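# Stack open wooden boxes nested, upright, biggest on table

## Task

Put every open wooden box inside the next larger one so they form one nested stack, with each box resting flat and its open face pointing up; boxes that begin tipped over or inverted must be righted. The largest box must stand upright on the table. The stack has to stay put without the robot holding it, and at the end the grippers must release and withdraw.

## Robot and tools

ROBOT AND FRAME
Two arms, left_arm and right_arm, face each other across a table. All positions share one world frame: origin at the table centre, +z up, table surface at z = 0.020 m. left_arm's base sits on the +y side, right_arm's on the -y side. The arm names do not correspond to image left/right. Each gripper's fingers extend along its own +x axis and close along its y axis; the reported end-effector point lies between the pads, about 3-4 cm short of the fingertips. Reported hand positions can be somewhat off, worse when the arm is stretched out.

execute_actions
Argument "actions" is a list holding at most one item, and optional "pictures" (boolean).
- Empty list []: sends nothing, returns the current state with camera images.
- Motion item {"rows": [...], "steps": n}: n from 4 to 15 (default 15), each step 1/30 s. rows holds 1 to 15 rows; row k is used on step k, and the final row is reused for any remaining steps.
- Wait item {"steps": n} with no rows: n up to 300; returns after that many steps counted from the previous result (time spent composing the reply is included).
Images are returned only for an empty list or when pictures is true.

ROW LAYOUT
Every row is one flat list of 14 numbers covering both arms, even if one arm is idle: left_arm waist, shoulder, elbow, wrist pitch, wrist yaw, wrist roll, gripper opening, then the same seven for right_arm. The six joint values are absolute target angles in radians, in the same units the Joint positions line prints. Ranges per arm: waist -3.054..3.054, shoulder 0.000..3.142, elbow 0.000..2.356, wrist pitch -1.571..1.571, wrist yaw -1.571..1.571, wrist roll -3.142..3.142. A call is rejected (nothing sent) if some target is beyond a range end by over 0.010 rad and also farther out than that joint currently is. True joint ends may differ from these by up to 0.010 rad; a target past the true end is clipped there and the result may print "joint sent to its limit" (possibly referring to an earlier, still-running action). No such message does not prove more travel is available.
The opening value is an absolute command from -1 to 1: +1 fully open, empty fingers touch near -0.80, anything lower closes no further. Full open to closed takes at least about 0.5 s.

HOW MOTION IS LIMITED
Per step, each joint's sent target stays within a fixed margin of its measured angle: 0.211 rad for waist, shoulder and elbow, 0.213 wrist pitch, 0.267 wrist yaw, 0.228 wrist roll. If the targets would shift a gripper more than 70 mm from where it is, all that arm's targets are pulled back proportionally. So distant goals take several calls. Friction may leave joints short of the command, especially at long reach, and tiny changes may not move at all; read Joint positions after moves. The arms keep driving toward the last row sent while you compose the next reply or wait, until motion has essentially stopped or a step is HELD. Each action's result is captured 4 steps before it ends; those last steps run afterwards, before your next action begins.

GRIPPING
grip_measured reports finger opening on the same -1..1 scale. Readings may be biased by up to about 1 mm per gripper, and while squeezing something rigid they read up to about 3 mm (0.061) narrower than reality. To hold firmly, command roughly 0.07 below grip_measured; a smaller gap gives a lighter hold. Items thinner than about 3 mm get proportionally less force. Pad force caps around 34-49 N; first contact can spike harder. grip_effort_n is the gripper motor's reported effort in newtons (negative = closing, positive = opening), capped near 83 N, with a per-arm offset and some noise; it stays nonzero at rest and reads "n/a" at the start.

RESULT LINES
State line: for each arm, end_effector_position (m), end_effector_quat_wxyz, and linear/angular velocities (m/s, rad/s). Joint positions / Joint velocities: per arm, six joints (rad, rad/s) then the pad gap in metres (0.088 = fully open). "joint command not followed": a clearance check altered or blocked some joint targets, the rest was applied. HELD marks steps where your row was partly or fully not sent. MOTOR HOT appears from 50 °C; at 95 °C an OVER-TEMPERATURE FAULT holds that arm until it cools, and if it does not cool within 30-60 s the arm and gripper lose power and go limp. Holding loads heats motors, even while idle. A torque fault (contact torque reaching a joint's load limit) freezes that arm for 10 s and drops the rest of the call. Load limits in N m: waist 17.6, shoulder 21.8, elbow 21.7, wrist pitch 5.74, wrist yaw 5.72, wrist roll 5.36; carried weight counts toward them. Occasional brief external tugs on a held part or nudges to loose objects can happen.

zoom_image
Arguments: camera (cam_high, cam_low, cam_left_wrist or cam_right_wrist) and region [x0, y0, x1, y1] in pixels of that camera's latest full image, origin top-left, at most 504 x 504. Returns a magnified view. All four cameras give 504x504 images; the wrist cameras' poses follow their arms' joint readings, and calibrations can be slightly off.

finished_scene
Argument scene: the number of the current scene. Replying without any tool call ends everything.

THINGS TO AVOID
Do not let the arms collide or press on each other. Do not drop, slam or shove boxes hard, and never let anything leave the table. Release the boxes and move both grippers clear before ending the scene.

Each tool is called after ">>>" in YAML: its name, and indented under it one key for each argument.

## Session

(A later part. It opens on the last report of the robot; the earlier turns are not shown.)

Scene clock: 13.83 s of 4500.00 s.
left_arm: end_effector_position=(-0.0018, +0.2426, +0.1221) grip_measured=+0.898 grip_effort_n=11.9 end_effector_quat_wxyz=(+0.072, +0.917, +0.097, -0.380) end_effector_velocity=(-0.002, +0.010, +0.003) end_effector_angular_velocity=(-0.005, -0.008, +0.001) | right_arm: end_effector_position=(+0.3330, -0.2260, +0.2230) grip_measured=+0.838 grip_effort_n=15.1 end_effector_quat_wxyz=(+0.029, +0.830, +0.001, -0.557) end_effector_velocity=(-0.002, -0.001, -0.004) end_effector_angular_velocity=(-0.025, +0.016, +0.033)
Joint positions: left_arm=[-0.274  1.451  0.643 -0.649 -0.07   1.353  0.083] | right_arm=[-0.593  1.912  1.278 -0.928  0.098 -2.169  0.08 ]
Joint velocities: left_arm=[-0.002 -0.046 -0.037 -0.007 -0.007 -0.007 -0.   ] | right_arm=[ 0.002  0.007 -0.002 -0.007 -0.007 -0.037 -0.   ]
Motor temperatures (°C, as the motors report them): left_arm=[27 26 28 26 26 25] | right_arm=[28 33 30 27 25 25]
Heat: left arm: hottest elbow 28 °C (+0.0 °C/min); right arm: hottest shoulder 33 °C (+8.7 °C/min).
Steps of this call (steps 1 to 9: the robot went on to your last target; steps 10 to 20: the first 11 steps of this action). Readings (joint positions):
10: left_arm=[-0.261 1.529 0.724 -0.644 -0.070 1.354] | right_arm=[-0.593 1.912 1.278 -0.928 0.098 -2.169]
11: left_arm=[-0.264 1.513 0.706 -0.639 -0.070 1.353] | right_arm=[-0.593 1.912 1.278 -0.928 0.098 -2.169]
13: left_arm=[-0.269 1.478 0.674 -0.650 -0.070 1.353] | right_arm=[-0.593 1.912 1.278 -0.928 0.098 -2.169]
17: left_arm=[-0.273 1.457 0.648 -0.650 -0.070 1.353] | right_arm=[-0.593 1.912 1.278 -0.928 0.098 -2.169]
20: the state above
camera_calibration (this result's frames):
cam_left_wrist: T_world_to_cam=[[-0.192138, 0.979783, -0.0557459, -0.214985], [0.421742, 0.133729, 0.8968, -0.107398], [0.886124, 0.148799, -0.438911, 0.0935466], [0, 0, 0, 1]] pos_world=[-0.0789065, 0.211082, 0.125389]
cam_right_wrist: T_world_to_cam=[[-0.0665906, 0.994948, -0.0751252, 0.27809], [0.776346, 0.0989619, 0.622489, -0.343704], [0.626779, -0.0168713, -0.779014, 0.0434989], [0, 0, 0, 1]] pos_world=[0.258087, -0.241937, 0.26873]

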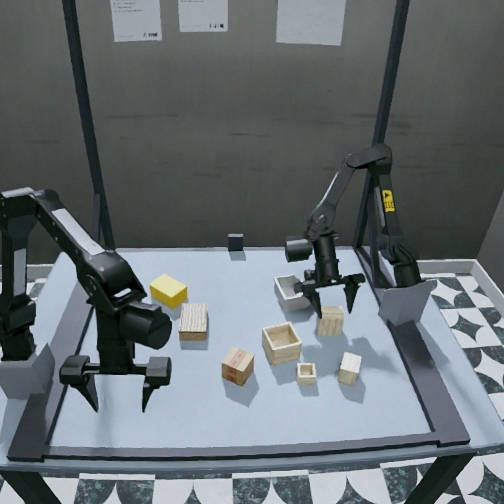

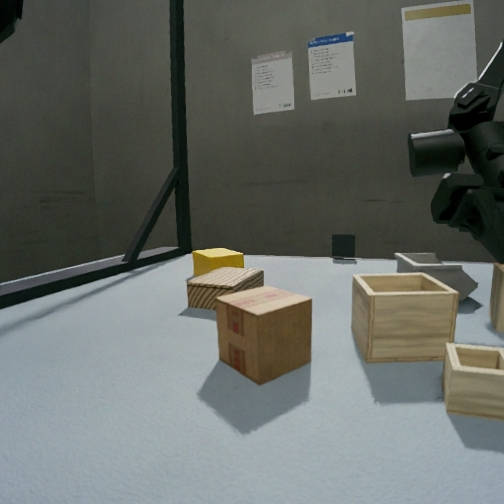

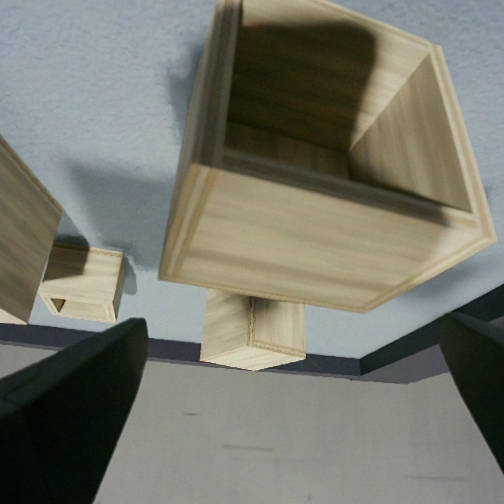

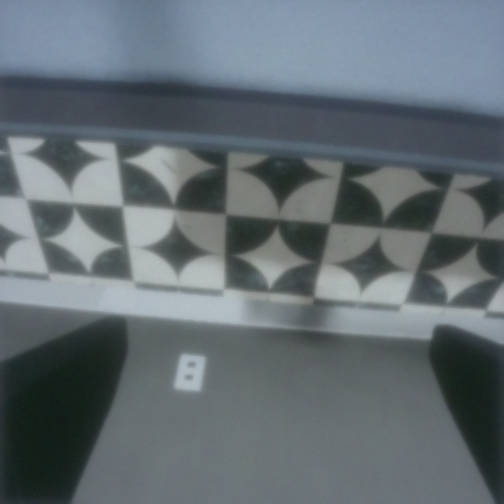

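>>> execute_actions:
  actions:
    - {"rows":[[-0.193,1.37,0.444,-0.332,-0.062,1.54,0.9,-0.593,1.912,1.278,-0.928,0.098,-2.169,0.84]],"steps":15}

>>> execute_actions:
  actions:
    - {"rows":[[-0.29,1.49,0.425,-0.20,-0.09,1.53,0.9,-0.593,1.912,1.278,-0.928,0.098,-2.169,0.84]],"steps":12}
  pictures: true

Scene clock: 15.23 s of 4500.00 s.
left_arm: end_effector_position=(+0.0223, +0.2449, +0.1185) grip_measured=+0.898 grip_effort_n=11.4 end_effector_quat_wxyz=(+0.064, +0.922, -0.000, -0.382) end_effector_velocity=(+0.007, -0.010, +0.004) end_effector_angular_velocity=(-0.057, -0.027, -0.121) | right_arm: end_effector_position=(+0.3330, -0.2260, +0.2230) grip_measured=+0.838 grip_effort_n=15.1 end_effector_quat_wxyz=(+0.029, +0.830, +0.001, -0.557) end_effector_velocity=(-0.001, -0.002, -0.000) end_effector_angular_velocity=(-0.004, +0.010, +0.004)
Joint positions: left_arm=[-0.201  1.382  0.459 -0.355 -0.067  1.526  0.083] | right_arm=[-0.593  1.912  1.278 -0.928  0.098 -2.169  0.08 ]
Joint velocities: left_arm=[ 0.027 -0.046 -0.071  0.154 -0.007  0.081  0.   ] | right_arm=[-0.002 -0.002 -0.002 -0.007 -0.007 -0.007 -0.   ]
Motor temperatures (°C, as the motors report them): left_arm=[27 26 28 26 26 25] | right_arm=[28 33 30 27 25 25]
Heat: left arm: hottest elbow 28 °C (+0.0 °C/min); right arm: hottest shoulder 33 °C (+7.9 °C/min).
Steps of this call (steps 1 to 4: the last 4 steps of your previous action; steps 5 to 15: the robot went on to your last target; steps 16 to 31: nothing new was sent; steps 32 to 42: the first 11 steps of this action). Readings (joint positions):
32: left_arm=[-0.271 1.441 0.621 -0.623 -0.069 1.373] | right_arm=[-0.593 1.912 1.278 -0.928 0.098 -2.169]
33: left_arm=[-0.257 1.425 0.586 -0.559 -0.068 1.412] | right_arm=[-0.593 1.912 1.278 -0.928 0.098 -2.169]
35: left_arm=[-0.227 1.400 0.522 -0.487 -0.068 1.465] | right_arm=[-0.593 1.912 1.278 -0.928 0.098 -2.169]
39: left_arm=[-0.205 1.390 0.468 -0.384 -0.068 1.513] | right_arm=[-0.593 1.912 1.278 -0.928 0.098 -2.169]
42: the state above

Scene clock: 15.63 s of 4500.00 s.
left_arm: end_effector_position=(+0.0224, +0.2413, +0.0942) grip_measured=+0.898 grip_effort_n=11.4 end_effector_quat_wxyz=(+0.031, +0.922, -0.026, -0.385) end_effector_velocity=(+0.006, -0.004, -0.022) end_effector_angular_velocity=(+0.029, -0.046, -0.062) | right_arm: end_effector_position=(+0.3330, -0.2260, +0.2230) grip_measured=+0.838 grip_effort_n=14.2 end_effector_quat_wxyz=(+0.029, +0.830, +0.001, -0.557) end_effector_velocity=(+0.002, +0.000, +0.001) end_effector_angular_velocity=(+0.009, +0.003, +0.003)
Joint positions: left_arm=[-0.279  1.47   0.43  -0.221 -0.081  1.534  0.083] | right_arm=[-0.593  1.912  1.278 -0.928  0.098 -2.169  0.08 ]
Joint velocities: left_arm=[-0.081  0.11  -0.027  0.154 -0.066 -0.007 -0.   ] | right_arm=[-0.007 -0.002 -0.002  0.007 -0.007 -0.007  0.   ]
Motor temperatures (°C, as the motors report them): left_arm=[27 26 28 26 26 25] | right_arm=[28 33 30 27 25 25]
Heat: left arm: hottest elbow 28 °C (+0.0 °C/min); right arm: hottest shoulder 33 °C (+7.7 °C/min).
Steps of this call (steps 1 to 4: the last 4 steps of your previous action; steps 5 to 12: the first 8 steps of this action). Readings (joint positions):
5: left_arm=[-0.202 1.387 0.449 -0.327 -0.069 1.534] | right_arm=[-0.593 1.912 1.278 -0.928 0.098 -2.169]
6: left_arm=[-0.219 1.404 0.445 -0.291 -0.072 1.534] | right_arm=[-0.593 1.912 1.278 -0.928 0.098 -2.169]
8: left_arm=[-0.253 1.440 0.441 -0.252 -0.073 1.534] | right_arm=[-0.593 1.912 1.278 -0.928 0.098 -2.169]
12: the state above
camera_calibration (this result's frames):
cam_left_wrist: T_world_to_cam=[[0.0659572, 0.99496, -0.0755242, -0.218168], [0.440189, 0.0389123, 0.897062, -0.0699338], [0.895479, -0.0924126, -0.435404, 0.117732], [0, 0, 0, 1]] pos_world=[-0.0602529, 0.23067, 0.097519]
cam_right_wrist: T_world_to_cam=[[-0.0665906, 0.994948, -0.0751252, 0.27809], [0.776346, 0.0989619, 0.622489, -0.343704], [0.626779, -0.0168713, -0.779014, 0.0434989], [0, 0, 0, 1]] pos_world=[0.258087, -0.241937, 0.26873]

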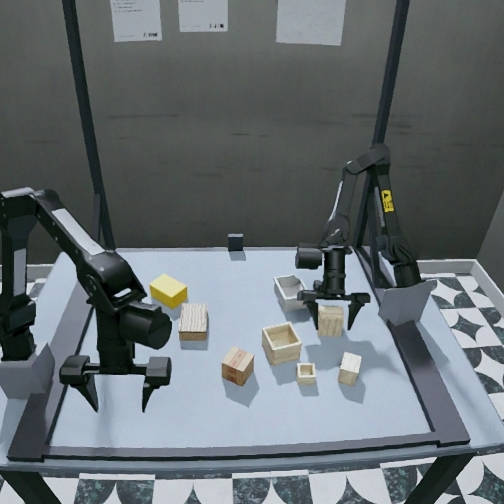

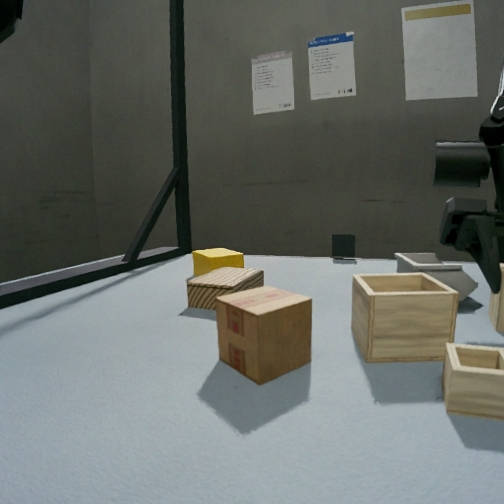

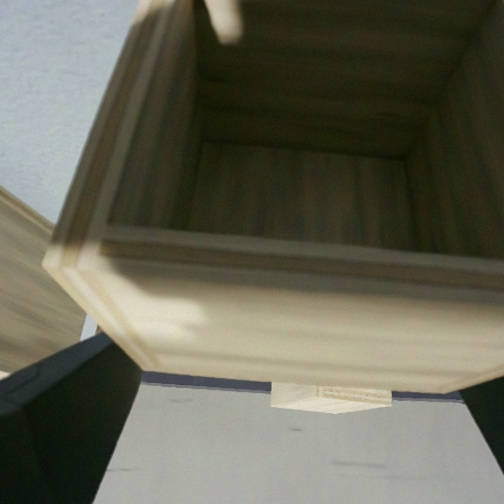

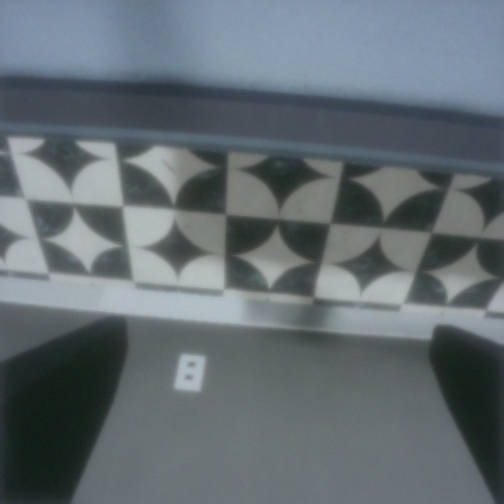

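>>> execute_actions:
  actions:
    - {"rows":[[-0.395,1.624,0.407,-0.058,-0.121,1.53,0.9,-0.593,1.912,1.278,-0.928,0.098,-2.169,0.84]],"steps":15}
  pictures: true

Scene clock: 16.20 s of 4500.00 s.
left_arm: end_effector_position=(+0.0234, +0.2437, +0.0637) grip_measured=+0.898 grip_effort_n=11.4 end_effector_quat_wxyz=(-0.014, +0.924, -0.045, -0.379) end_effector_velocity=(+0.004, +0.005, -0.000) end_effector_angular_velocity=(+0.004, -0.034, -0.000) | right_arm: end_effector_position=(+0.3330, -0.2260, +0.2230) grip_measured=+0.838 grip_effort_n=15.1 end_effector_quat_wxyz=(+0.029, +0.830, +0.001, -0.557) end_effector_velocity=(-0.004, -0.002, -0.002) end_effector_angular_velocity=(-0.009, +0.030, +0.003)
Joint positions: left_arm=[-0.382  1.604  0.409 -0.076 -0.121  1.532  0.083] | right_arm=[-0.593  1.912  1.278 -0.928  0.098 -2.169  0.08 ]
Joint velocities: left_arm=[-0.012  0.012 -0.017  0.022 -0.037 -0.007 -0.001] | right_arm=[-0.002  0.002  0.002 -0.022 -0.022 -0.007  0.   ]
Motor temperatures (°C, as the motors report them): left_arm=[27 26 28 26 26 25] | right_arm=[28 33 30 27 25 25]
Heat: left arm: hottest elbow 28 °C (+0.0 °C/min); right arm: hottest shoulder 33 °C (+7.4 °C/min).
Steps of this call (steps 1 to 4: the last 4 steps of your previous action; steps 5 to 6: the robot went on to your last target; steps 7 to 17: the first 11 steps of this action). Readings (joint positions):
7: left_arm=[-0.292 1.492 0.427 -0.190 -0.092 1.533] | right_arm=[-0.593 1.912 1.278 -0.928 0.098 -2.169]
8: left_arm=[-0.313 1.516 0.425 -0.151 -0.100 1.532] | right_arm=[-0.593 1.912 1.278 -0.928 0.098 -2.169]
10: left_arm=[-0.353 1.565 0.422 -0.113 -0.103 1.532] | right_arm=[-0.593 1.912 1.278 -0.928 0.098 -2.169]
14: left_arm=[-0.382 1.601 0.410 -0.084 -0.116 1.532] | right_arm=[-0.593 1.912 1.278 -0.928 0.098 -2.169]
17: the state above
camera_calibration (this result's frames):
cam_left_wrist: T_world_to_cam=[[0.135015, 0.990826, -0.00589866, -0.227931], [0.425409, -0.0525898, 0.903472, -0.0209262], [0.894873, -0.124492, -0.428607, 0.11114], [0, 0, 0, 1]] pos_world=[-0.0597801, 0.238576, 0.0651972]
cam_right_wrist: T_world_to_cam=[[-0.0665906, 0.994948, -0.0751252, 0.27809], [0.776346, 0.0989619, 0.622489, -0.343704], [0.626779, -0.0168713, -0.779014, 0.0434989], [0, 0, 0, 1]] pos_world=[0.258087, -0.241937, 0.26873]

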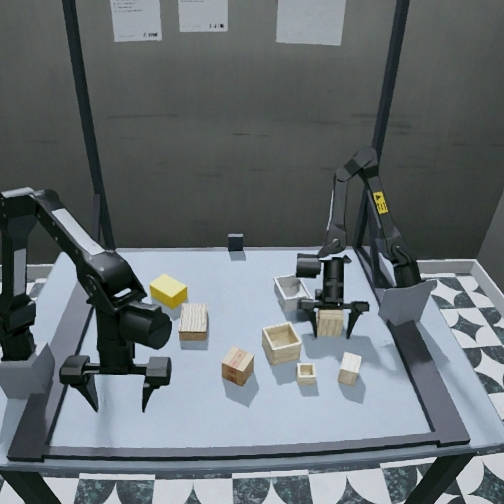

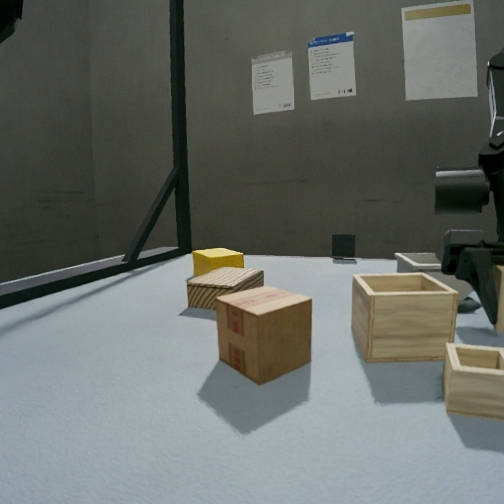

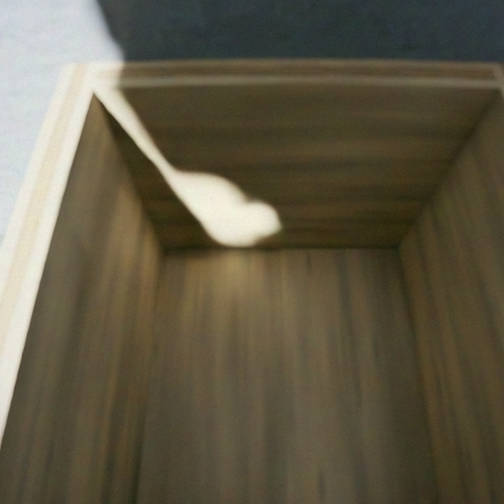

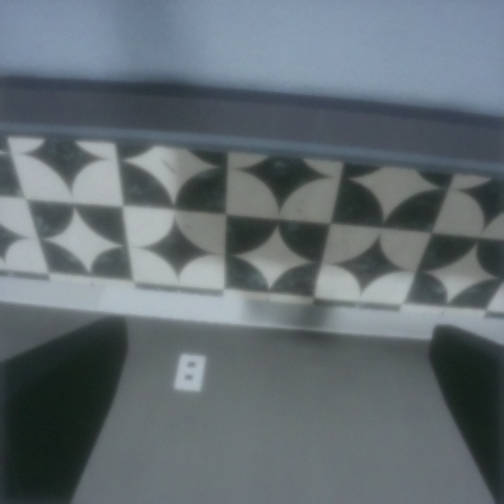

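>>> execute_actions:
  actions:
    - {"rows":[[-0.395,1.624,0.407,-0.058,-0.121,1.53,0.2,-0.593,1.912,1.278,-0.928,0.098,-2.169,0.84]],"steps":15}

Scene clock: 16.83 s of 4500.00 s.
left_arm: end_effector_position=(+0.0259, +0.2424, +0.0647) grip_measured=+0.409 grip_effort_n=-83.5 end_effector_quat_wxyz=(-0.012, +0.927, -0.048, -0.372) end_effector_velocity=(-0.001, +0.005, -0.000) end_effector_angular_velocity=(+0.010, +0.007, +0.014) | right_arm: end_effector_position=(+0.3330, -0.2260, +0.2230) grip_measured=+0.838 grip_effort_n=15.1 end_effector_quat_wxyz=(+0.029, +0.830, +0.001, -0.557) end_effector_velocity=(-0.001, -0.006, -0.000) end_effector_angular_velocity=(-0.024, +0.005, -0.002)
Joint positions: left_arm=[-0.381  1.61   0.407 -0.061 -0.137  1.533  0.059] | right_arm=[-0.593  1.912  1.278 -0.928  0.098 -2.169  0.08 ]
Joint velocities: left_arm=[-0.002 -0.007 -0.002 -0.022  0.007 -0.007 -0.   ] | right_arm=[-0.002 -0.002 -0.002 -0.022  0.007 -0.007 -0.   ]
Motor temperatures (°C, as the motors report them): left_arm=[27 26 28 26 26 25] | right_arm=[28 33 30 27 25 25]
Heat: left arm: hottest elbow 28 °C (+0.0 °C/min); right arm: hottest shoulder 33 °C (+7.1 °C/min).
Steps of this call (steps 1 to 4: the last 4 steps of your previous action; steps 5 to 8: the robot went on to your last target; steps 9 to 19: the first 11 steps of this action). Readings (joint positions):
9: left_arm=[-0.384 1.606 0.407 -0.071 -0.127 1.532] | right_arm=[-0.593 1.912 1.278 -0.928 0.098 -2.169]
10: left_arm=[-0.384 1.607 0.406 -0.071 -0.130 1.532] | right_arm=[-0.593 1.912 1.278 -0.928 0.098 -2.169]
12: left_arm=[-0.382 1.610 0.405 -0.063 -0.137 1.532] | right_arm=[-0.593 1.912 1.278 -0.928 0.098 -2.169]
16: left_arm=[-0.381 1.610 0.407 -0.061 -0.137 1.533] | right_arm=[-0.593 1.912 1.278 -0.928 0.098 -2.169]
19: the state above

>>> execute_actions:
  actions:
    - {"rows":[[-0.29,1.49,0.425,-0.20,-0.09,1.53,0.25,-0.593,1.912,1.278,-0.928,0.098,-2.169,0.84],[-0.29,1.49,0.425,-0.20,-0.09,1.53,0.25,-0.593,1.912,1.278,-0.928,0.098,-2.169,0.84],[-0.29,1.49,0.425,-0.20,-0.09,1.53,0.25,-0.593,1.912,1.278,-0.928,0.098,-2.169,0.84],[-0.29,1.49,0.425,-0.20,-0.09,1.53,0.25,-0.593,1.912,1.278,-0.928,0.098,-2.169,0.84],[-0.29,1.49,0.425,-0.20,-0.09,1.53,0.25,-0.593,1.912,1.278,-0.928,0.098,-2.169,0.84],[-0.29,1.49,0.425,-0.20,-0.09,1.53,0.25,-0.593,1.912,1.278,-0.928,0.098,-2.169,0.84],[-0.12,1.3,0.47,-0.4,-0.03,1.5,0.25,-0.593,1.912,1.278,-0.928,0.098,-2.169,0.84]],"steps":15}

>>> execute_actions:
  actions:
    - {"rows":[[-0.05,1.45,0.65,0.0,0.3,0.5,0.25,-0.593,1.912,1.278,-0.928,0.098,-2.169,0.84]],"steps":15}

>>> execute_actions:
  actions:
    - {"rows":[[-0.015,1.644,0.741,0.334,0.575,-0.49,0.25,-0.593,1.912,1.278,-0.928,0.098,-2.169,0.84]],"steps":15}

>>> execute_actions:
  actions:
    - {"steps":12}
  pictures: true

Scene clock: 18.00 s of 4500.00 s.
left_arm: end_effector_position=(+0.0252, +0.2416, +0.1228) grip_measured=+0.409 grip_effort_n=-83.5 end_effector_quat_wxyz=(+0.090, +0.919, -0.006, -0.383) end_effector_velocity=(-0.023, -0.102, +0.179) end_effector_angular_velocity=(-0.722, -0.003, +0.088) | right_arm: end_effector_position=(+0.3330, -0.2260, +0.2230) grip_measured=+0.838 grip_effort_n=15.1 end_effector_quat_wxyz=(+0.029, +0.830, +0.001, -0.557) end_effector_velocity=(-0.001, -0.002, -0.002) end_effector_angular_velocity=(-0.003, +0.012, -0.011)
Joint positions: left_arm=[-0.173  1.368  0.45  -0.328 -0.055  1.511  0.059] | right_arm=[-0.593  1.912  1.278 -0.928  0.098 -2.169  0.08 ]
Joint velocities: left_arm=[ 0.491 -0.623  0.256 -0.403  0.154 -0.081 -0.   ] | right_arm=[-0.002  0.002 -0.002 -0.007 -0.007  0.007 -0.   ]
Motor temperatures (°C, as the motors report them): left_arm=[27 26 28 26 26 25] | right_arm=[28 33 30 27 25 25]
Heat: left arm: hottest elbow 28 °C (+0.0 °C/min); right arm: hottest shoulder 33 °C (+6.7 °C/min).
Steps of this call (steps 1 to 4: the last 4 steps of your previous action; steps 5 to 15: the robot went on to your last target; steps 16 to 24: nothing new was sent; steps 25 to 35: the first 11 steps of this action). Readings (joint positions):
25: left_arm=[-0.377 1.602 0.409 -0.071 -0.131 1.533] | right_arm=[-0.593 1.912 1.278 -0.928 0.098 -2.169]
26: left_arm=[-0.362 1.586 0.413 -0.104 -0.112 1.533] | right_arm=[-0.593 1.912 1.278 -0.928 0.098 -2.169]
28: left_arm=[-0.332 1.548 0.413 -0.146 -0.105 1.533] | right_arm=[-0.593 1.912 1.278 -0.928 0.098 -2.169]
32: left_arm=[-0.263 1.470 0.431 -0.250 -0.068 1.524] | right_arm=[-0.593 1.912 1.278 -0.928 0.098 -2.169]
35: the state above

Scene clock: 18.50 s of 4500.00 s.
left_arm: end_effector_position=(-0.0057, +0.1163, +0.1611) grip_measured=+0.409 grip_effort_n=-83.5 end_effector_quat_wxyz=(+0.377, +0.766, -0.072, -0.515) end_effector_velocity=(-0.024, -0.070, +0.021) end_effector_angular_velocity=(-0.858, +0.864, +0.826) | right_arm: end_effector_position=(+0.3330, -0.2260, +0.2230) grip_measured=+0.838 grip_effort_n=14.7 end_effector_quat_wxyz=(+0.029, +0.830, +0.001, -0.557) end_effector_velocity=(-0.003, -0.001, -0.001) end_effector_angular_velocity=(+0.003, +0.023, +0.006)
Joint positions: left_arm=[-0.061  1.429  0.637 -0.044  0.269  1.038  0.059] | right_arm=[-0.593  1.912  1.278 -0.928  0.098 -2.169  0.08 ]
Joint velocities: left_arm=[ 0.046  0.076  0.066  0.286  0.227 -1.473 -0.   ] | right_arm=[-0.002 -0.002 -0.002 -0.007 -0.022 -0.007  0.   ]
Motor temperatures (°C, as the motors report them): left_arm=[27 26 28 26 26 25] | right_arm=[28 33 30 27 25 25]
Heat: left arm: hottest elbow 28 °C (+0.0 °C/min); right arm: hottest shoulder 33 °C (+6.5 °C/min).
Steps of this call (steps 1 to 4: the last 4 steps of your previous action; steps 5 to 15: the first 11 steps of this action). Readings (joint positions):
5: left_arm=[-0.133 1.328 0.472 -0.375 -0.018 1.487] | right_arm=[-0.593 1.912 1.278 -0.928 0.098 -2.169]
6: left_arm=[-0.120 1.347 0.486 -0.344 0.031 1.448] | right_arm=[-0.593 1.912 1.278 -0.928 0.098 -2.169]
8: left_arm=[-0.098 1.387 0.535 -0.263 0.115 1.372] | right_arm=[-0.593 1.912 1.278 -0.928 0.098 -2.169]
12: left_arm=[-0.070 1.420 0.616 -0.097 0.233 1.184] | right_arm=[-0.593 1.912 1.278 -0.928 0.098 -2.169]
15: the state above

Scene clock: 19.00 s of 4500.00 s.
left_arm: end_effector_position=(-0.0233, +0.0477, +0.1648) grip_measured=+0.409 grip_effort_n=-83.5 end_effector_quat_wxyz=(+0.567, +0.510, +0.051, -0.645) end_effector_velocity=(-0.012, -0.029, +0.007) end_effector_angular_velocity=(-0.305, +1.024, +0.874) | right_arm: end_effector_position=(+0.3330, -0.2260, +0.2230) grip_measured=+0.838 grip_effort_n=14.7 end_effector_quat_wxyz=(+0.029, +0.830, +0.001, -0.557) end_effector_velocity=(+0.000, +0.001, +0.000) end_effector_angular_velocity=(+0.013, +0.002, -0.006)
Joint positions: left_arm=[-0.023  1.625  0.73   0.305  0.555  0.309  0.059] | right_arm=[-0.593  1.912  1.278 -0.928  0.098 -2.169  0.08 ]
Joint velocities: left_arm=[ 0.007  0.076  0.037  0.183  0.11  -1.443 -0.   ] | right_arm=[-0.002 -0.002 -0.002  0.007 -0.007  0.007 -0.   ]
Motor temperatures (°C, as the motors report them): left_arm=[27 26 28 26 26 25] | right_arm=[28 33 30 27 25 25]
Heat: left arm: hottest elbow 28 °C (+0.0 °C/min); right arm: hottest shoulder 33 °C (+6.3 °C/min).
Steps of this call (steps 1 to 4: the last 4 steps of your previous action; steps 5 to 15: the first 11 steps of this action). Readings (joint positions):
5: left_arm=[-0.054 1.457 0.644 -0.000 0.315 0.795] | right_arm=[-0.593 1.912 1.278 -0.928 0.098 -2.169]
6: left_arm=[-0.046 1.492 0.658 0.051 0.384 0.747] | right_arm=[-0.593 1.912 1.278 -0.928 0.098 -2.169]
8: left_arm=[-0.036 1.565 0.697 0.147 0.460 0.649] | right_arm=[-0.593 1.912 1.278 -0.928 0.098 -2.169]
12: left_arm=[-0.025 1.615 0.722 0.270 0.534 0.455] | right_arm=[-0.593 1.912 1.278 -0.928 0.098 -2.169]
15: the state above

Scene clock: 19.40 s of 4500.00 s.
left_arm: end_effector_position=(-0.0243, +0.0449, +0.1648) grip_measured=+0.409 grip_effort_n=-83.5 end_effector_quat_wxyz=(+0.685, +0.322, +0.231, -0.611) end_effector_velocity=(-0.001, -0.000, -0.002) end_effector_angular_velocity=(-0.210, +0.989, +1.024) | right_arm: end_effector_position=(+0.3330, -0.2260, +0.2230) grip_measured=+0.838 grip_effort_n=15.1 end_effector_quat_wxyz=(+0.029, +0.830, +0.001, -0.557) end_effector_velocity=(-0.002, -0.003, -0.002) end_effector_angular_velocity=(-0.008, +0.013, +0.003)
Joint positions: left_arm=[-0.021  1.636  0.732  0.33   0.571 -0.275  0.059] | right_arm=[-0.593  1.912  1.278 -0.928  0.098 -2.169  0.08 ]
Joint velocities: left_arm=[-0.007  0.002 -0.002  0.007 -0.007 -1.443 -0.   ] | right_arm=[-0.002 -0.002 -0.007 -0.007 -0.007 -0.007 -0.   ]
Motor temperatures (°C, as the motors report them): left_arm=[27 26 29 26 26 25] | right_arm=[28 33 30 27 25 25]
Heat: left arm: hottest elbow 29 °C (+3.1 °C/min); right arm: hottest shoulder 33 °C (+6.2 °C/min).
Kept back: nothing.
Steps of this call (steps 1 to 4: the last 4 steps of your previous action; steps 5 to 12: the robot went on to your last target). Readings (joint positions):
1: left_arm=[-0.022 1.627 0.731 0.311 0.559 0.260] | right_arm=[-0.593 1.912 1.278 -0.928 0.098 -2.169]
2: left_arm=[-0.022 1.630 0.731 0.315 0.562 0.212] | right_arm=[-0.593 1.912 1.278 -0.928 0.098 -2.169]
4: left_arm=[-0.022 1.633 0.731 0.322 0.566 0.115] | right_arm=[-0.593 1.912 1.278 -0.928 0.098 -2.169]
8: left_arm=[-0.021 1.635 0.732 0.328 0.570 -0.080] | right_arm=[-0.593 1.912 1.278 -0.928 0.098 -2.169]
12: the state above
camera_calibration (this result's frames):
cam_left_wrist: T_world_to_cam=[[-0.978929, -0.041538, -0.199931, 0.0272701], [0.0448261, 0.911497, -0.408857, 0.061297], [0.19922, -0.409204, -0.890429, 0.244424], [0, 0, 0, 1]] pos_world=[-0.0247463, 0.0452801, 0.248156]
cam_right_wrist: T_world_to_cam=[[-0.0665906, 0.994948, -0.0751252, 0.27809], [0.776346, 0.0989619, 0.622489, -0.343704], [0.626779, -0.0168713, -0.779014, 0.0434989], [0, 0, 0, 1]] pos_world=[0.258087, -0.241937, 0.26873]

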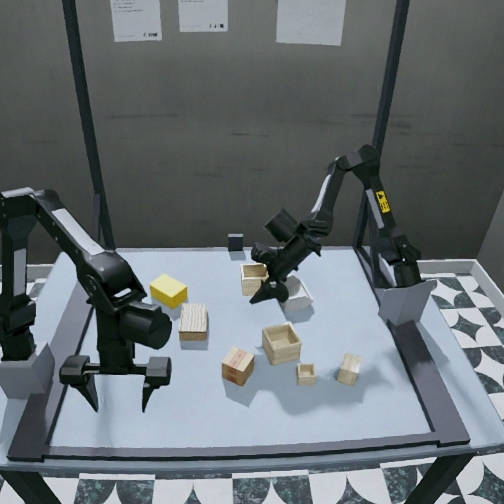

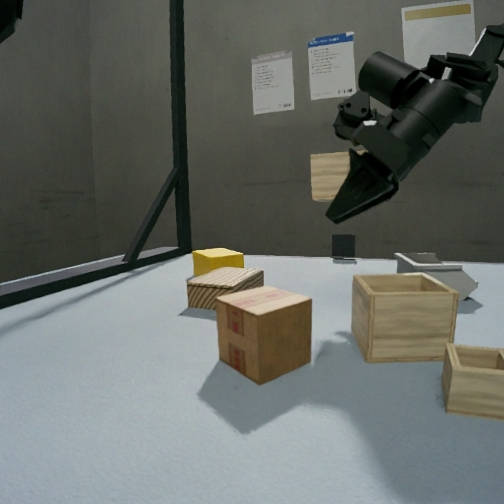

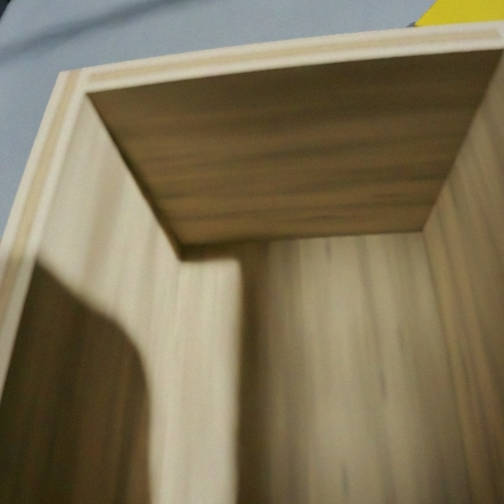

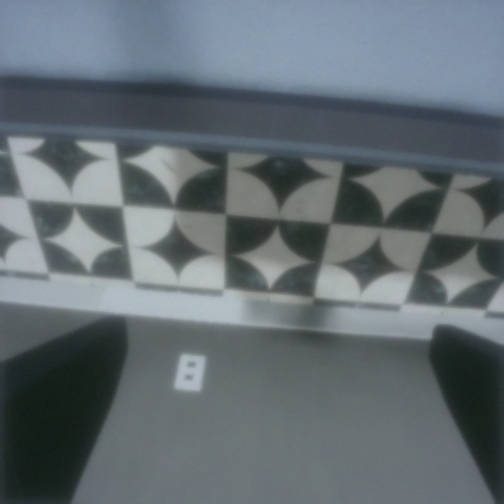

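>>> execute_actions:
  actions:
    - {"rows":[[-0.12,1.78,0.70,0.54,0.48,-0.55,0.25,-0.593,1.912,1.278,-0.928,0.098,-2.169,0.84]],"steps":12}

>>> execute_actions:
  actions:
    - {"rows":[[-0.24,1.945,0.666,0.762,0.384,-0.623,0.25,-0.593,1.912,1.278,-0.928,0.098,-2.169,0.84]],"steps":15}

>>> execute_actions:
  actions:
    - {"steps":8}
  pictures: true

Scene clock: 19.83 s of 4500.00 s.
left_arm: end_effector_position=(-0.0228, +0.0407, +0.1211) grip_measured=+0.409 grip_effort_n=-83.5 end_effector_quat_wxyz=(+0.712, +0.254, +0.296, -0.584) end_effector_velocity=(+0.010, +0.004, -0.046) end_effector_angular_velocity=(-0.024, +0.025, +0.069) | right_arm: end_effector_position=(+0.3330, -0.2260, +0.2230) grip_measured=+0.838 grip_effort_n=15.1 end_effector_quat_wxyz=(+0.029, +0.830, +0.001, -0.557) end_effector_velocity=(-0.002, -0.002, -0.001) end_effector_angular_velocity=(-0.001, +0.023, +0.015)
Joint positions: left_arm=[-0.115  1.763  0.704  0.506  0.499 -0.533  0.059] | right_arm=[-0.593  1.912  1.278 -0.928  0.098 -2.169  0.08 ]
Joint velocities: left_arm=[-0.09   0.139 -0.061  0.227 -0.11  -0.125 -0.   ] | right_arm=[-0.007 -0.002 -0.002 -0.007 -0.022 -0.022 -0.   ]
Motor temperatures (°C, as the motors report them): left_arm=[27 26 29 26 26 25] | right_arm=[28 33 31 27 25 25]
Heat: left arm: hottest elbow 29 °C (+3.0 °C/min); right arm: hottest shoulder 33 °C (+6.1 °C/min).
Steps of this call (steps 1 to 5: the robot went on to your last target; steps 6 to 13: the first 8 steps of this action). Readings (joint positions):
6: left_arm=[-0.025 1.648 0.730 0.353 0.564 -0.453] | right_arm=[-0.593 1.912 1.278 -0.928 0.098 -2.169]
7: left_arm=[-0.039 1.670 0.727 0.409 0.544 -0.476] | right_arm=[-0.593 1.912 1.278 -0.928 0.098 -2.169]
9: left_arm=[-0.076 1.715 0.725 0.462 0.520 -0.505] | right_arm=[-0.593 1.912 1.278 -0.928 0.098 -2.169]
13: the state above

Scene clock: 20.33 s of 4500.00 s.
left_arm: end_effector_position=(-0.0201, +0.0362, +0.0807) grip_measured=+0.409 grip_effort_n=-83.5 end_effector_quat_wxyz=(+0.721, +0.239, +0.278, -0.587) end_effector_velocity=(+0.004, -0.011, +0.003) end_effector_angular_velocity=(-0.078, -0.010, +0.003) | right_arm: end_effector_position=(+0.3330, -0.2260, +0.2230) grip_measured=+0.838 grip_effort_n=15.1 end_effector_quat_wxyz=(+0.029, +0.830, +0.001, -0.557) end_effector_velocity=(-0.001, -0.006, -0.000) end_effector_angular_velocity=(-0.024, +0.005, -0.002)
Joint positions: left_arm=[-0.214  1.913  0.674  0.751  0.379 -0.607  0.059] | right_arm=[-0.593  1.912  1.278 -0.928  0.098 -2.169  0.08 ]
Joint velocities: left_arm=[-0.007  0.042  0.002  0.11  -0.051 -0.037 -0.   ] | right_arm=[-0.002 -0.002 -0.002 -0.022  0.007 -0.007 -0.   ]
Motor temperatures (°C, as the motors report them): left_arm=[27 26 29 26 26 25] | right_arm=[28 33 31 27 25 25]
Heat: left arm: hottest elbow 29 °C (+3.0 °C/min); right arm: hottest shoulder 33 °C (+5.9 °C/min).
Steps of this call (steps 1 to 4: the last 4 steps of your previous action; steps 5 to 15: the first 11 steps of this action). Readings (joint positions):
5: left_arm=[-0.123 1.781 0.700 0.555 0.476 -0.553] | right_arm=[-0.593 1.912 1.278 -0.928 0.098 -2.169]
6: left_arm=[-0.140 1.808 0.696 0.615 0.450 -0.569] | right_arm=[-0.593 1.912 1.278 -0.928 0.098 -2.169]
8: left_arm=[-0.186 1.864 0.693 0.672 0.426 -0.590] | right_arm=[-0.593 1.912 1.278 -0.928 0.098 -2.169]
12: left_arm=[-0.213 1.906 0.675 0.733 0.387 -0.602] | right_arm=[-0.593 1.912 1.278 -0.928 0.098 -2.169]
15: the state above

Scene clock: 20.60 s of 4500.00 s.
left_arm: end_effector_position=(-0.0194, +0.0353, +0.0809) grip_measured=+0.409 grip_effort_n=-83.5 end_effector_quat_wxyz=(+0.723, +0.237, +0.275, -0.588) end_effector_velocity=(+0.002, +0.004, -0.003) end_effector_angular_velocity=(+0.008, +0.013, +0.029) | right_arm: end_effector_position=(+0.3330, -0.2260, +0.2230) grip_measured=+0.838 grip_effort_n=15.1 end_effector_quat_wxyz=(+0.029, +0.830, +0.001, -0.557) end_effector_velocity=(+0.001, -0.002, +0.002) end_effector_angular_velocity=(-0.008, -0.005, +0.003)
Joint positions: left_arm=[-0.215  1.918  0.674  0.763  0.373 -0.609  0.059] | right_arm=[-0.593  1.912  1.278 -0.928  0.098 -2.169  0.08 ]
Joint velocities: left_arm=[-0.002  0.002 -0.007 -0.007 -0.007 -0.022 -0.   ] | right_arm=[-0.002 -0.002  0.002 -0.007  0.007 -0.007  0.   ]
Motor temperatures (°C, as the motors report them): left_arm=[27 26 29 26 26 25] | right_arm=[28 33 31 27 25 25]
Heat: left arm: hottest elbow 29 °C (+2.9 °C/min); right arm: hottest shoulder 33 °C (+5.8 °C/min).
Kept back: nothing.
Steps of this call (steps 1 to 4: the last 4 steps of your previous action; steps 5 to 8: the robot went on to your last target). Readings (joint positions):
1: left_arm=[-0.214 1.914 0.674 0.754 0.378 -0.608] | right_arm=[-0.593 1.912 1.278 -0.928 0.098 -2.169]
2: left_arm=[-0.214 1.915 0.674 0.756 0.376 -0.608] | right_arm=[-0.593 1.912 1.278 -0.928 0.098 -2.169]
4: left_arm=[-0.215 1.916 0.674 0.760 0.374 -0.609] | right_arm=[-0.593 1.912 1.278 -0.928 0.098 -2.169]
8: the state above
camera_calibration (this result's frames):
cam_left_wrist: T_world_to_cam=[[-0.978689, -0.195797, -0.0619058, 0.0092214], [-0.144122, 0.869668, -0.47213, 0.0384822], [0.146279, -0.453146, -0.879353, 0.164449], [0, 0, 0, 1]] pos_world=[-0.00948449, 0.0428584, 0.163349]
cam_right_wrist: T_world_to_cam=[[-0.0665906, 0.994948, -0.0751252, 0.27809], [0.776346, 0.0989619, 0.622489, -0.343704], [0.626779, -0.0168713, -0.779014, 0.0434989], [0, 0, 0, 1]] pos_world=[0.258087, -0.241937, 0.26873]

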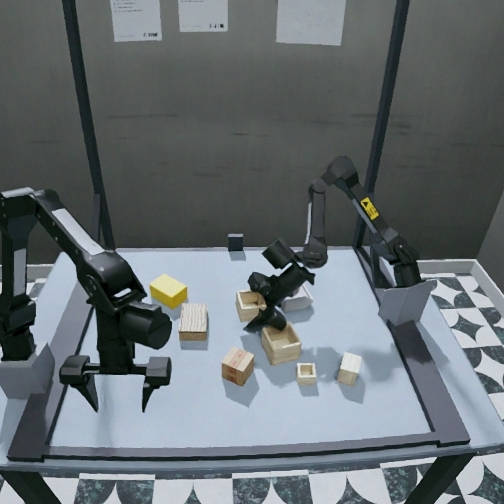

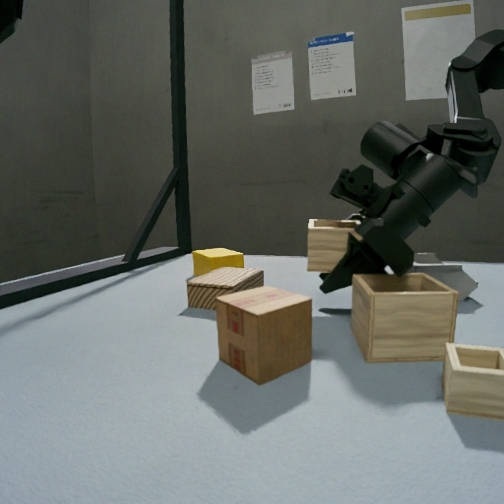

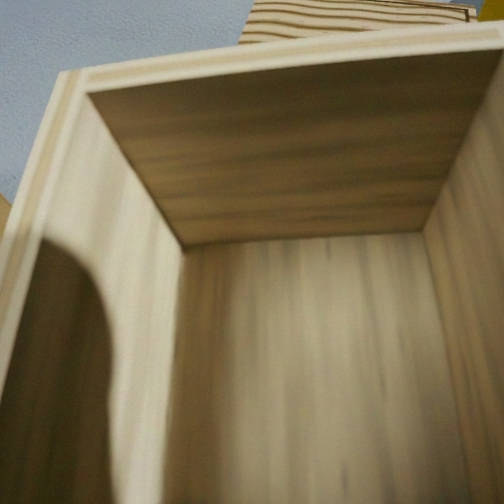

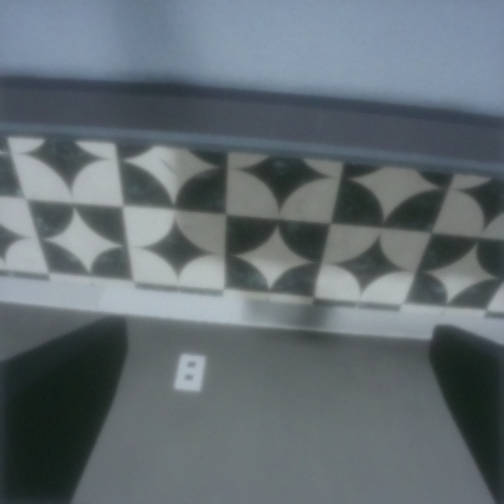

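>>> execute_actions:
  actions:
    - {"rows":[[-0.31,2.0,0.652,0.84,0.35,-0.647,0.25,-0.593,1.912,1.278,-0.928,0.098,-2.169,0.84]],"steps":15}
  pictures: true

Scene clock: 21.13 s of 4500.00 s.
left_arm: end_effector_position=(-0.0168, +0.0316, +0.0793) grip_measured=+0.409 grip_effort_n=-83.5 end_effector_quat_wxyz=(+0.734, +0.229, +0.245, -0.590) end_effector_velocity=(+0.001, +0.001, -0.004) end_effector_angular_velocity=(-0.009, +0.006, +0.017) | right_arm: end_effector_position=(+0.3330, -0.2260, +0.2230) grip_measured=+0.838 grip_effort_n=14.7 end_effector_quat_wxyz=(+0.029, +0.830, +0.001, -0.557) end_effector_velocity=(-0.002, -0.002, +0.001) end_effector_angular_velocity=(-0.000, +0.008, +0.005)
Joint positions: left_arm=[-0.235  1.948  0.662  0.847  0.305 -0.613  0.059] | right_arm=[-0.593  1.912  1.278 -0.928  0.098 -2.169  0.08 ]
Joint velocities: left_arm=[-0.012  0.012 -0.007  0.022 -0.022 -0.022 -0.   ] | right_arm=[-0.002 -0.007 -0.002 -0.007 -0.007 -0.007 -0.   ]
Motor temperatures (°C, as the motors report them): left_arm=[27 26 29 26 26 25] | right_arm=[28 33 31 27 25 25]
Heat: left arm: hottest elbow 29 °C (+2.8 °C/min); right arm: hottest shoulder 33 °C (+5.7 °C/min).
Steps of this call (steps 1 to 5: the robot went on to your last target; steps 6 to 16: the first 11 steps of this action). Readings (joint positions):
6: left_arm=[-0.217 1.923 0.672 0.774 0.365 -0.613] | right_arm=[-0.593 1.912 1.278 -0.928 0.098 -2.169]
7: left_arm=[-0.224 1.931 0.669 0.796 0.344 -0.613] | right_arm=[-0.593 1.912 1.278 -0.928 0.098 -2.169]
9: left_arm=[-0.230 1.938 0.666 0.819 0.323 -0.613] | right_arm=[-0.593 1.912 1.278 -0.928 0.098 -2.169]
13: left_arm=[-0.234 1.945 0.663 0.841 0.309 -0.613] | right_arm=[-0.593 1.912 1.278 -0.928 0.098 -2.169]
16: the state above
camera_calibration (this result's frames):
cam_left_wrist: T_world_to_cam=[[-0.97575, -0.199984, -0.0889901, 0.0132564], [-0.125375, 0.843869, -0.521696, 0.0463691], [0.179427, -0.497887, -0.848478, 0.160509], [0, 0, 0, 1]] pos_world=[-0.0100512, 0.043437, 0.161559]
cam_right_wrist: T_world_to_cam=[[-0.0665906, 0.994948, -0.0751252, 0.27809], [0.776346, 0.0989619, 0.622489, -0.343704], [0.626779, -0.0168713, -0.779014, 0.0434989], [0, 0, 0, 1]] pos_world=[0.258087, -0.241937, 0.26873]

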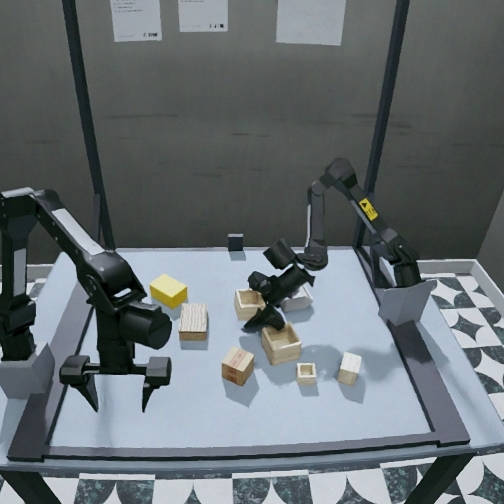

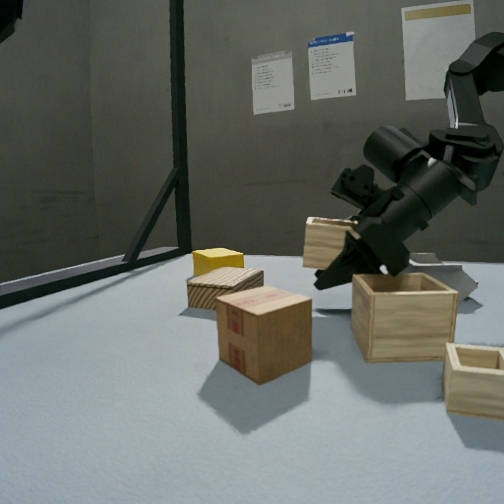

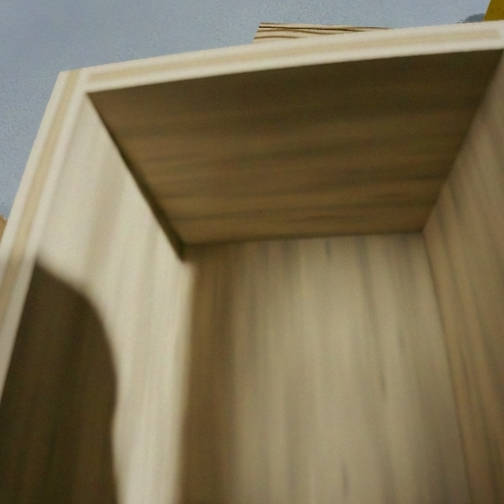

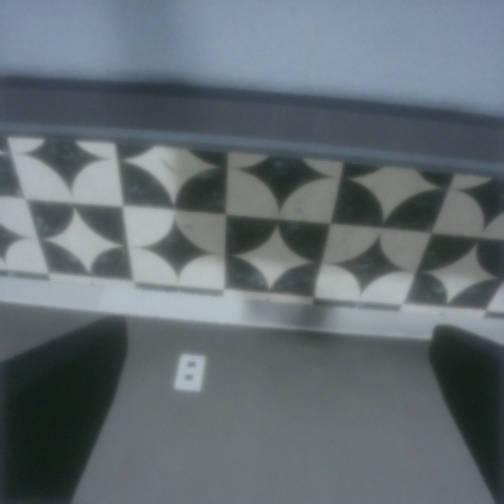

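>>> execute_actions:
  actions:
    - {"rows":[[-0.12,1.78,0.70,0.54,0.48,-0.55,0.25,-0.593,1.912,1.278,-0.928,0.098,-2.169,0.84]],"steps":12}

>>> execute_actions:
  actions:
    - {"rows":[[-0.216,1.789,0.913,0.362,0.403,-0.6,0.25,-0.593,1.912,1.278,-0.928,0.098,-2.169,0.84]],"steps":15}

>>> execute_actions:
  actions:
    - {"rows":[[-0.355,1.99,0.895,0.592,0.289,-0.677,0.25,-0.593,1.912,1.278,-0.928,0.098,-2.169,0.84]],"steps":15}

>>> execute_actions:
  actions:
    - {"steps":8}
  pictures: true

Scene clock: 21.80 s of 4500.00 s.
left_arm: end_effector_position=(-0.0187, +0.0407, +0.1061) grip_measured=+0.409 grip_effort_n=-83.5 end_effector_quat_wxyz=(+0.718, +0.247, +0.295, -0.581) end_effector_velocity=(+0.020, +0.001, +0.082) end_effector_angular_velocity=(-0.008, -0.027, +0.072) | right_arm: end_effector_position=(+0.3330, -0.2260, +0.2230) grip_measured=+0.838 grip_effort_n=15.1 end_effector_quat_wxyz=(+0.029, +0.830, +0.001, -0.557) end_effector_velocity=(-0.003, -0.004, -0.001) end_effector_angular_velocity=(-0.016, +0.018, +0.000)
Joint positions: left_arm=[-0.145  1.817  0.688  0.59   0.46  -0.566  0.059] | right_arm=[-0.593  1.912  1.278 -0.928  0.098 -2.169  0.08 ]
Joint velocities: left_arm=[ 0.203 -0.222  0.056 -0.359  0.11   0.095  0.   ] | right_arm=[-0.002 -0.002 -0.002 -0.022 -0.007 -0.007 -0.   ]
Motor temperatures (°C, as the motors report them): left_arm=[27 26 29 26 26 25] | right_arm=[28 33 31 27 25 25]
Heat: left arm: hottest elbow 29 °C (+2.8 °C/min); right arm: hottest shoulder 33 °C (+5.5 °C/min).
Steps of this call (steps 1 to 4: the last 4 steps of your previous action; steps 5 to 12: the robot went on to your last target; steps 13 to 20: the first 8 steps of this action). Readings (joint positions):
13: left_arm=[-0.231 1.934 0.664 0.835 0.320 -0.605] | right_arm=[-0.593 1.912 1.278 -0.928 0.098 -2.169]
14: left_arm=[-0.214 1.911 0.675 0.771 0.378 -0.603] | right_arm=[-0.593 1.912 1.278 -0.928 0.098 -2.169]
16: left_arm=[-0.187 1.868 0.678 0.683 0.429 -0.590] | right_arm=[-0.593 1.912 1.278 -0.928 0.098 -2.169]
20: the state above

Scene clock: 22.30 s of 4500.00 s.
left_arm: end_effector_position=(-0.0589, -0.0066, +0.1207) grip_measured=+0.409 grip_effort_n=-83.5 end_effector_quat_wxyz=(+0.711, +0.251, +0.294, -0.587) end_effector_velocity=(+0.025, +0.024, -0.018) end_effector_angular_velocity=(+0.105, -0.009, +0.182) | right_arm: end_effector_position=(+0.3330, -0.2260, +0.2230) grip_measured=+0.838 grip_effort_n=14.7 end_effector_quat_wxyz=(+0.029, +0.830, +0.001, -0.557) end_effector_velocity=(-0.003, -0.001, -0.001) end_effector_angular_velocity=(+0.008, +0.022, -0.007)
Joint positions: left_arm=[-0.216  1.789  0.899  0.373  0.412 -0.594  0.059] | right_arm=[-0.593  1.912  1.278 -0.928  0.098 -2.169  0.08 ]
Joint velocities: left_arm=[-0.002 -0.002 -0.002 -0.183 -0.066 -0.037 -0.   ] | right_arm=[-0.002 -0.002 -0.002 -0.007 -0.022  0.007  0.   ]
Motor temperatures (°C, as the motors report them): left_arm=[27 26 29 26 26 25] | right_arm=[28 33 31 27 25 25]
Heat: left arm: hottest elbow 29 °C (+2.7 °C/min); right arm: hottest shoulder 33 °C (+5.4 °C/min).
Steps of this call (steps 1 to 4: the last 4 steps of your previous action; steps 5 to 15: the first 11 steps of this action). Readings (joint positions):
5: left_arm=[-0.133 1.799 0.708 0.530 0.467 -0.558] | right_arm=[-0.593 1.912 1.278 -0.928 0.098 -2.169]
6: left_arm=[-0.144 1.799 0.742 0.475 0.451 -0.568] | right_arm=[-0.593 1.912 1.278 -0.928 0.098 -2.169]
8: left_arm=[-0.177 1.802 0.809 0.433 0.433 -0.580] | right_arm=[-0.593 1.912 1.278 -0.928 0.098 -2.169]
12: left_arm=[-0.213 1.790 0.891 0.394 0.420 -0.590] | right_arm=[-0.593 1.912 1.278 -0.928 0.098 -2.169]
15: the state above

Scene clock: 22.80 s of 4500.00 s.
left_arm: end_effector_position=(-0.0633, -0.0103, +0.0555) grip_measured=+0.409 grip_effort_n=-83.5 end_effector_quat_wxyz=(+0.711, +0.247, +0.295, -0.589) end_effector_velocity=(+0.028, +0.002, -0.011) end_effector_angular_velocity=(-0.021, -0.060, +0.103) | right_arm: end_effector_position=(+0.3330, -0.2260, +0.2230) grip_measured=+0.838 grip_effort_n=15.1 end_effector_quat_wxyz=(+0.029, +0.830, +0.001, -0.557) end_effector_velocity=(-0.001, -0.002, -0.002) end_effector_angular_velocity=(-0.014, +0.013, +0.016)
Joint positions: left_arm=[-0.347  1.965  0.896  0.581  0.299 -0.669  0.059] | right_arm=[-0.593  1.912  1.278 -0.928  0.098 -2.169  0.08 ]
Joint velocities: left_arm=[-0.002  0.056  0.002  0.007 -0.11  -0.022 -0.   ] | right_arm=[-0.002  0.002 -0.002 -0.007 -0.007 -0.022 -0.   ]
Motor temperatures (°C, as the motors report them): left_arm=[27 26 29 26 26 25] | right_arm=[28 34 31 27 25 25]
Heat: left arm: hottest elbow 29 °C (+2.6 °C/min); right arm: hottest shoulder 34 °C (+7.9 °C/min).
Steps of this call (steps 1 to 4: the last 4 steps of your previous action; steps 5 to 15: the first 11 steps of this action). Readings (joint positions):
5: left_arm=[-0.221 1.803 0.902 0.386 0.395 -0.606] | right_arm=[-0.593 1.912 1.278 -0.928 0.098 -2.169]
6: left_arm=[-0.238 1.831 0.904 0.445 0.366 -0.622] | right_arm=[-0.593 1.912 1.278 -0.928 0.098 -2.169]
8: left_arm=[-0.287 1.892 0.913 0.507 0.336 -0.643] | right_arm=[-0.593 1.912 1.278 -0.928 0.098 -2.169]
12: left_arm=[-0.342 1.956 0.894 0.560 0.306 -0.664] | right_arm=[-0.593 1.912 1.278 -0.928 0.098 -2.169]
15: the state above

Scene clock: 23.07 s of 4500.00 s.
left_arm: end_effector_position=(-0.0620, -0.0122, +0.0557) grip_measured=+0.409 grip_effort_n=-83.5 end_effector_quat_wxyz=(+0.714, +0.243, +0.290, -0.589) end_effector_velocity=(+0.022, -0.046, +0.033) end_effector_angular_velocity=(-0.235, -0.129, +0.049) | right_arm: end_effector_position=(+0.3330, -0.2260, +0.2230) grip_measured=+0.838 grip_effort_n=15.1 end_effector_quat_wxyz=(+0.029, +0.830, +0.001, -0.557) end_effector_velocity=(-0.000, -0.003, +0.000) end_effector_angular_velocity=(-0.003, +0.010, -0.001)
Joint positions: left_arm=[-0.348  1.972  0.898  0.596  0.286 -0.673  0.059] | right_arm=[-0.593  1.912  1.278 -0.928  0.098 -2.169  0.08 ]
Joint velocities: left_arm=[ 0.022  0.051  0.071  0.125 -0.212 -0.007 -0.   ] | right_arm=[-0.007 -0.002 -0.002 -0.007 -0.007 -0.007 -0.   ]
Motor temperatures (°C, as the motors report them): left_arm=[27 26 29 26 26 25] | right_arm=[28 34 31 27 25 25]
Heat: left arm: hottest elbow 29 °C (+2.6 °C/min); right arm: hottest shoulder 34 °C (+7.8 °C/min).
Kept back: nothing.
Steps of this call (steps 1 to 4: the last 4 steps of your previous action; steps 5 to 8: the robot went on to your last target). Readings (joint positions):
1: left_arm=[-0.347 1.966 0.896 0.581 0.298 -0.670] | right_arm=[-0.593 1.912 1.278 -0.928 0.098 -2.169]
2: left_arm=[-0.347 1.967 0.896 0.584 0.297 -0.671] | right_arm=[-0.593 1.912 1.278 -0.928 0.098 -2.169]
4: left_arm=[-0.348 1.969 0.896 0.587 0.295 -0.672] | right_arm=[-0.593 1.912 1.278 -0.928 0.098 -2.169]
8: the state above
camera_calibration (this result's frames):
cam_left_wrist: T_world_to_cam=[[-0.981204, -0.186894, -0.0480457, -0.0441378], [-0.146824, 0.884618, -0.442599, 0.0601217], [0.125221, -0.427226, -0.895431, 0.126816], [0, 0, 0, 1]] pos_world=[-0.050361, -0.00725473, 0.138044]
cam_right_wrist: T_world_to_cam=[[-0.0665906, 0.994948, -0.0751252, 0.27809], [0.776346, 0.0989619, 0.622489, -0.343704], [0.626779, -0.0168713, -0.779014, 0.0434989], [0, 0, 0, 1]] pos_world=[0.258087, -0.241937, 0.26873]

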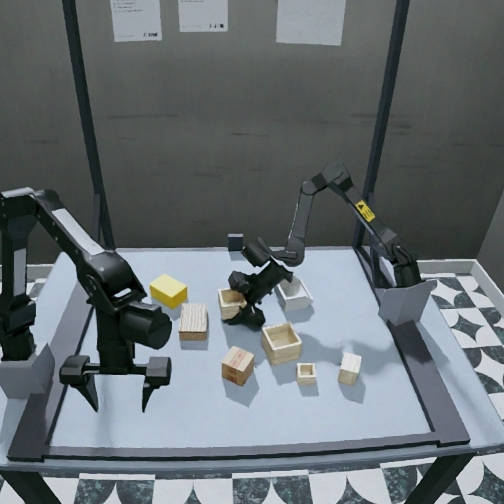

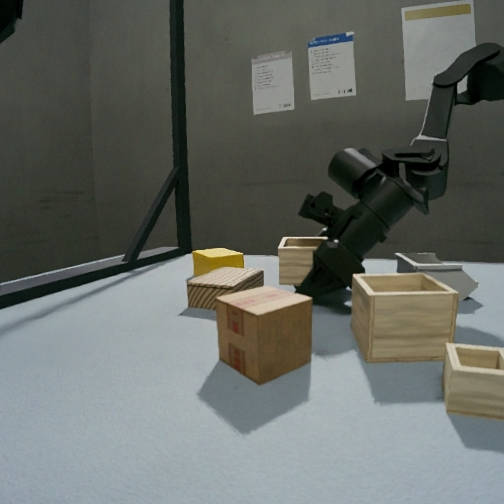

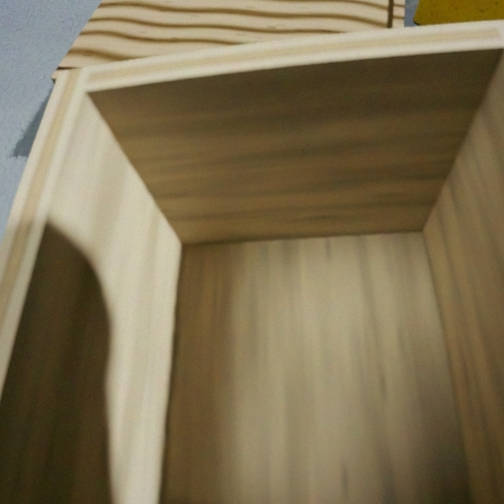

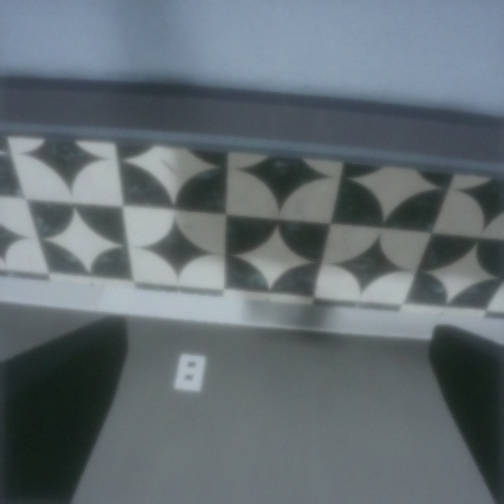

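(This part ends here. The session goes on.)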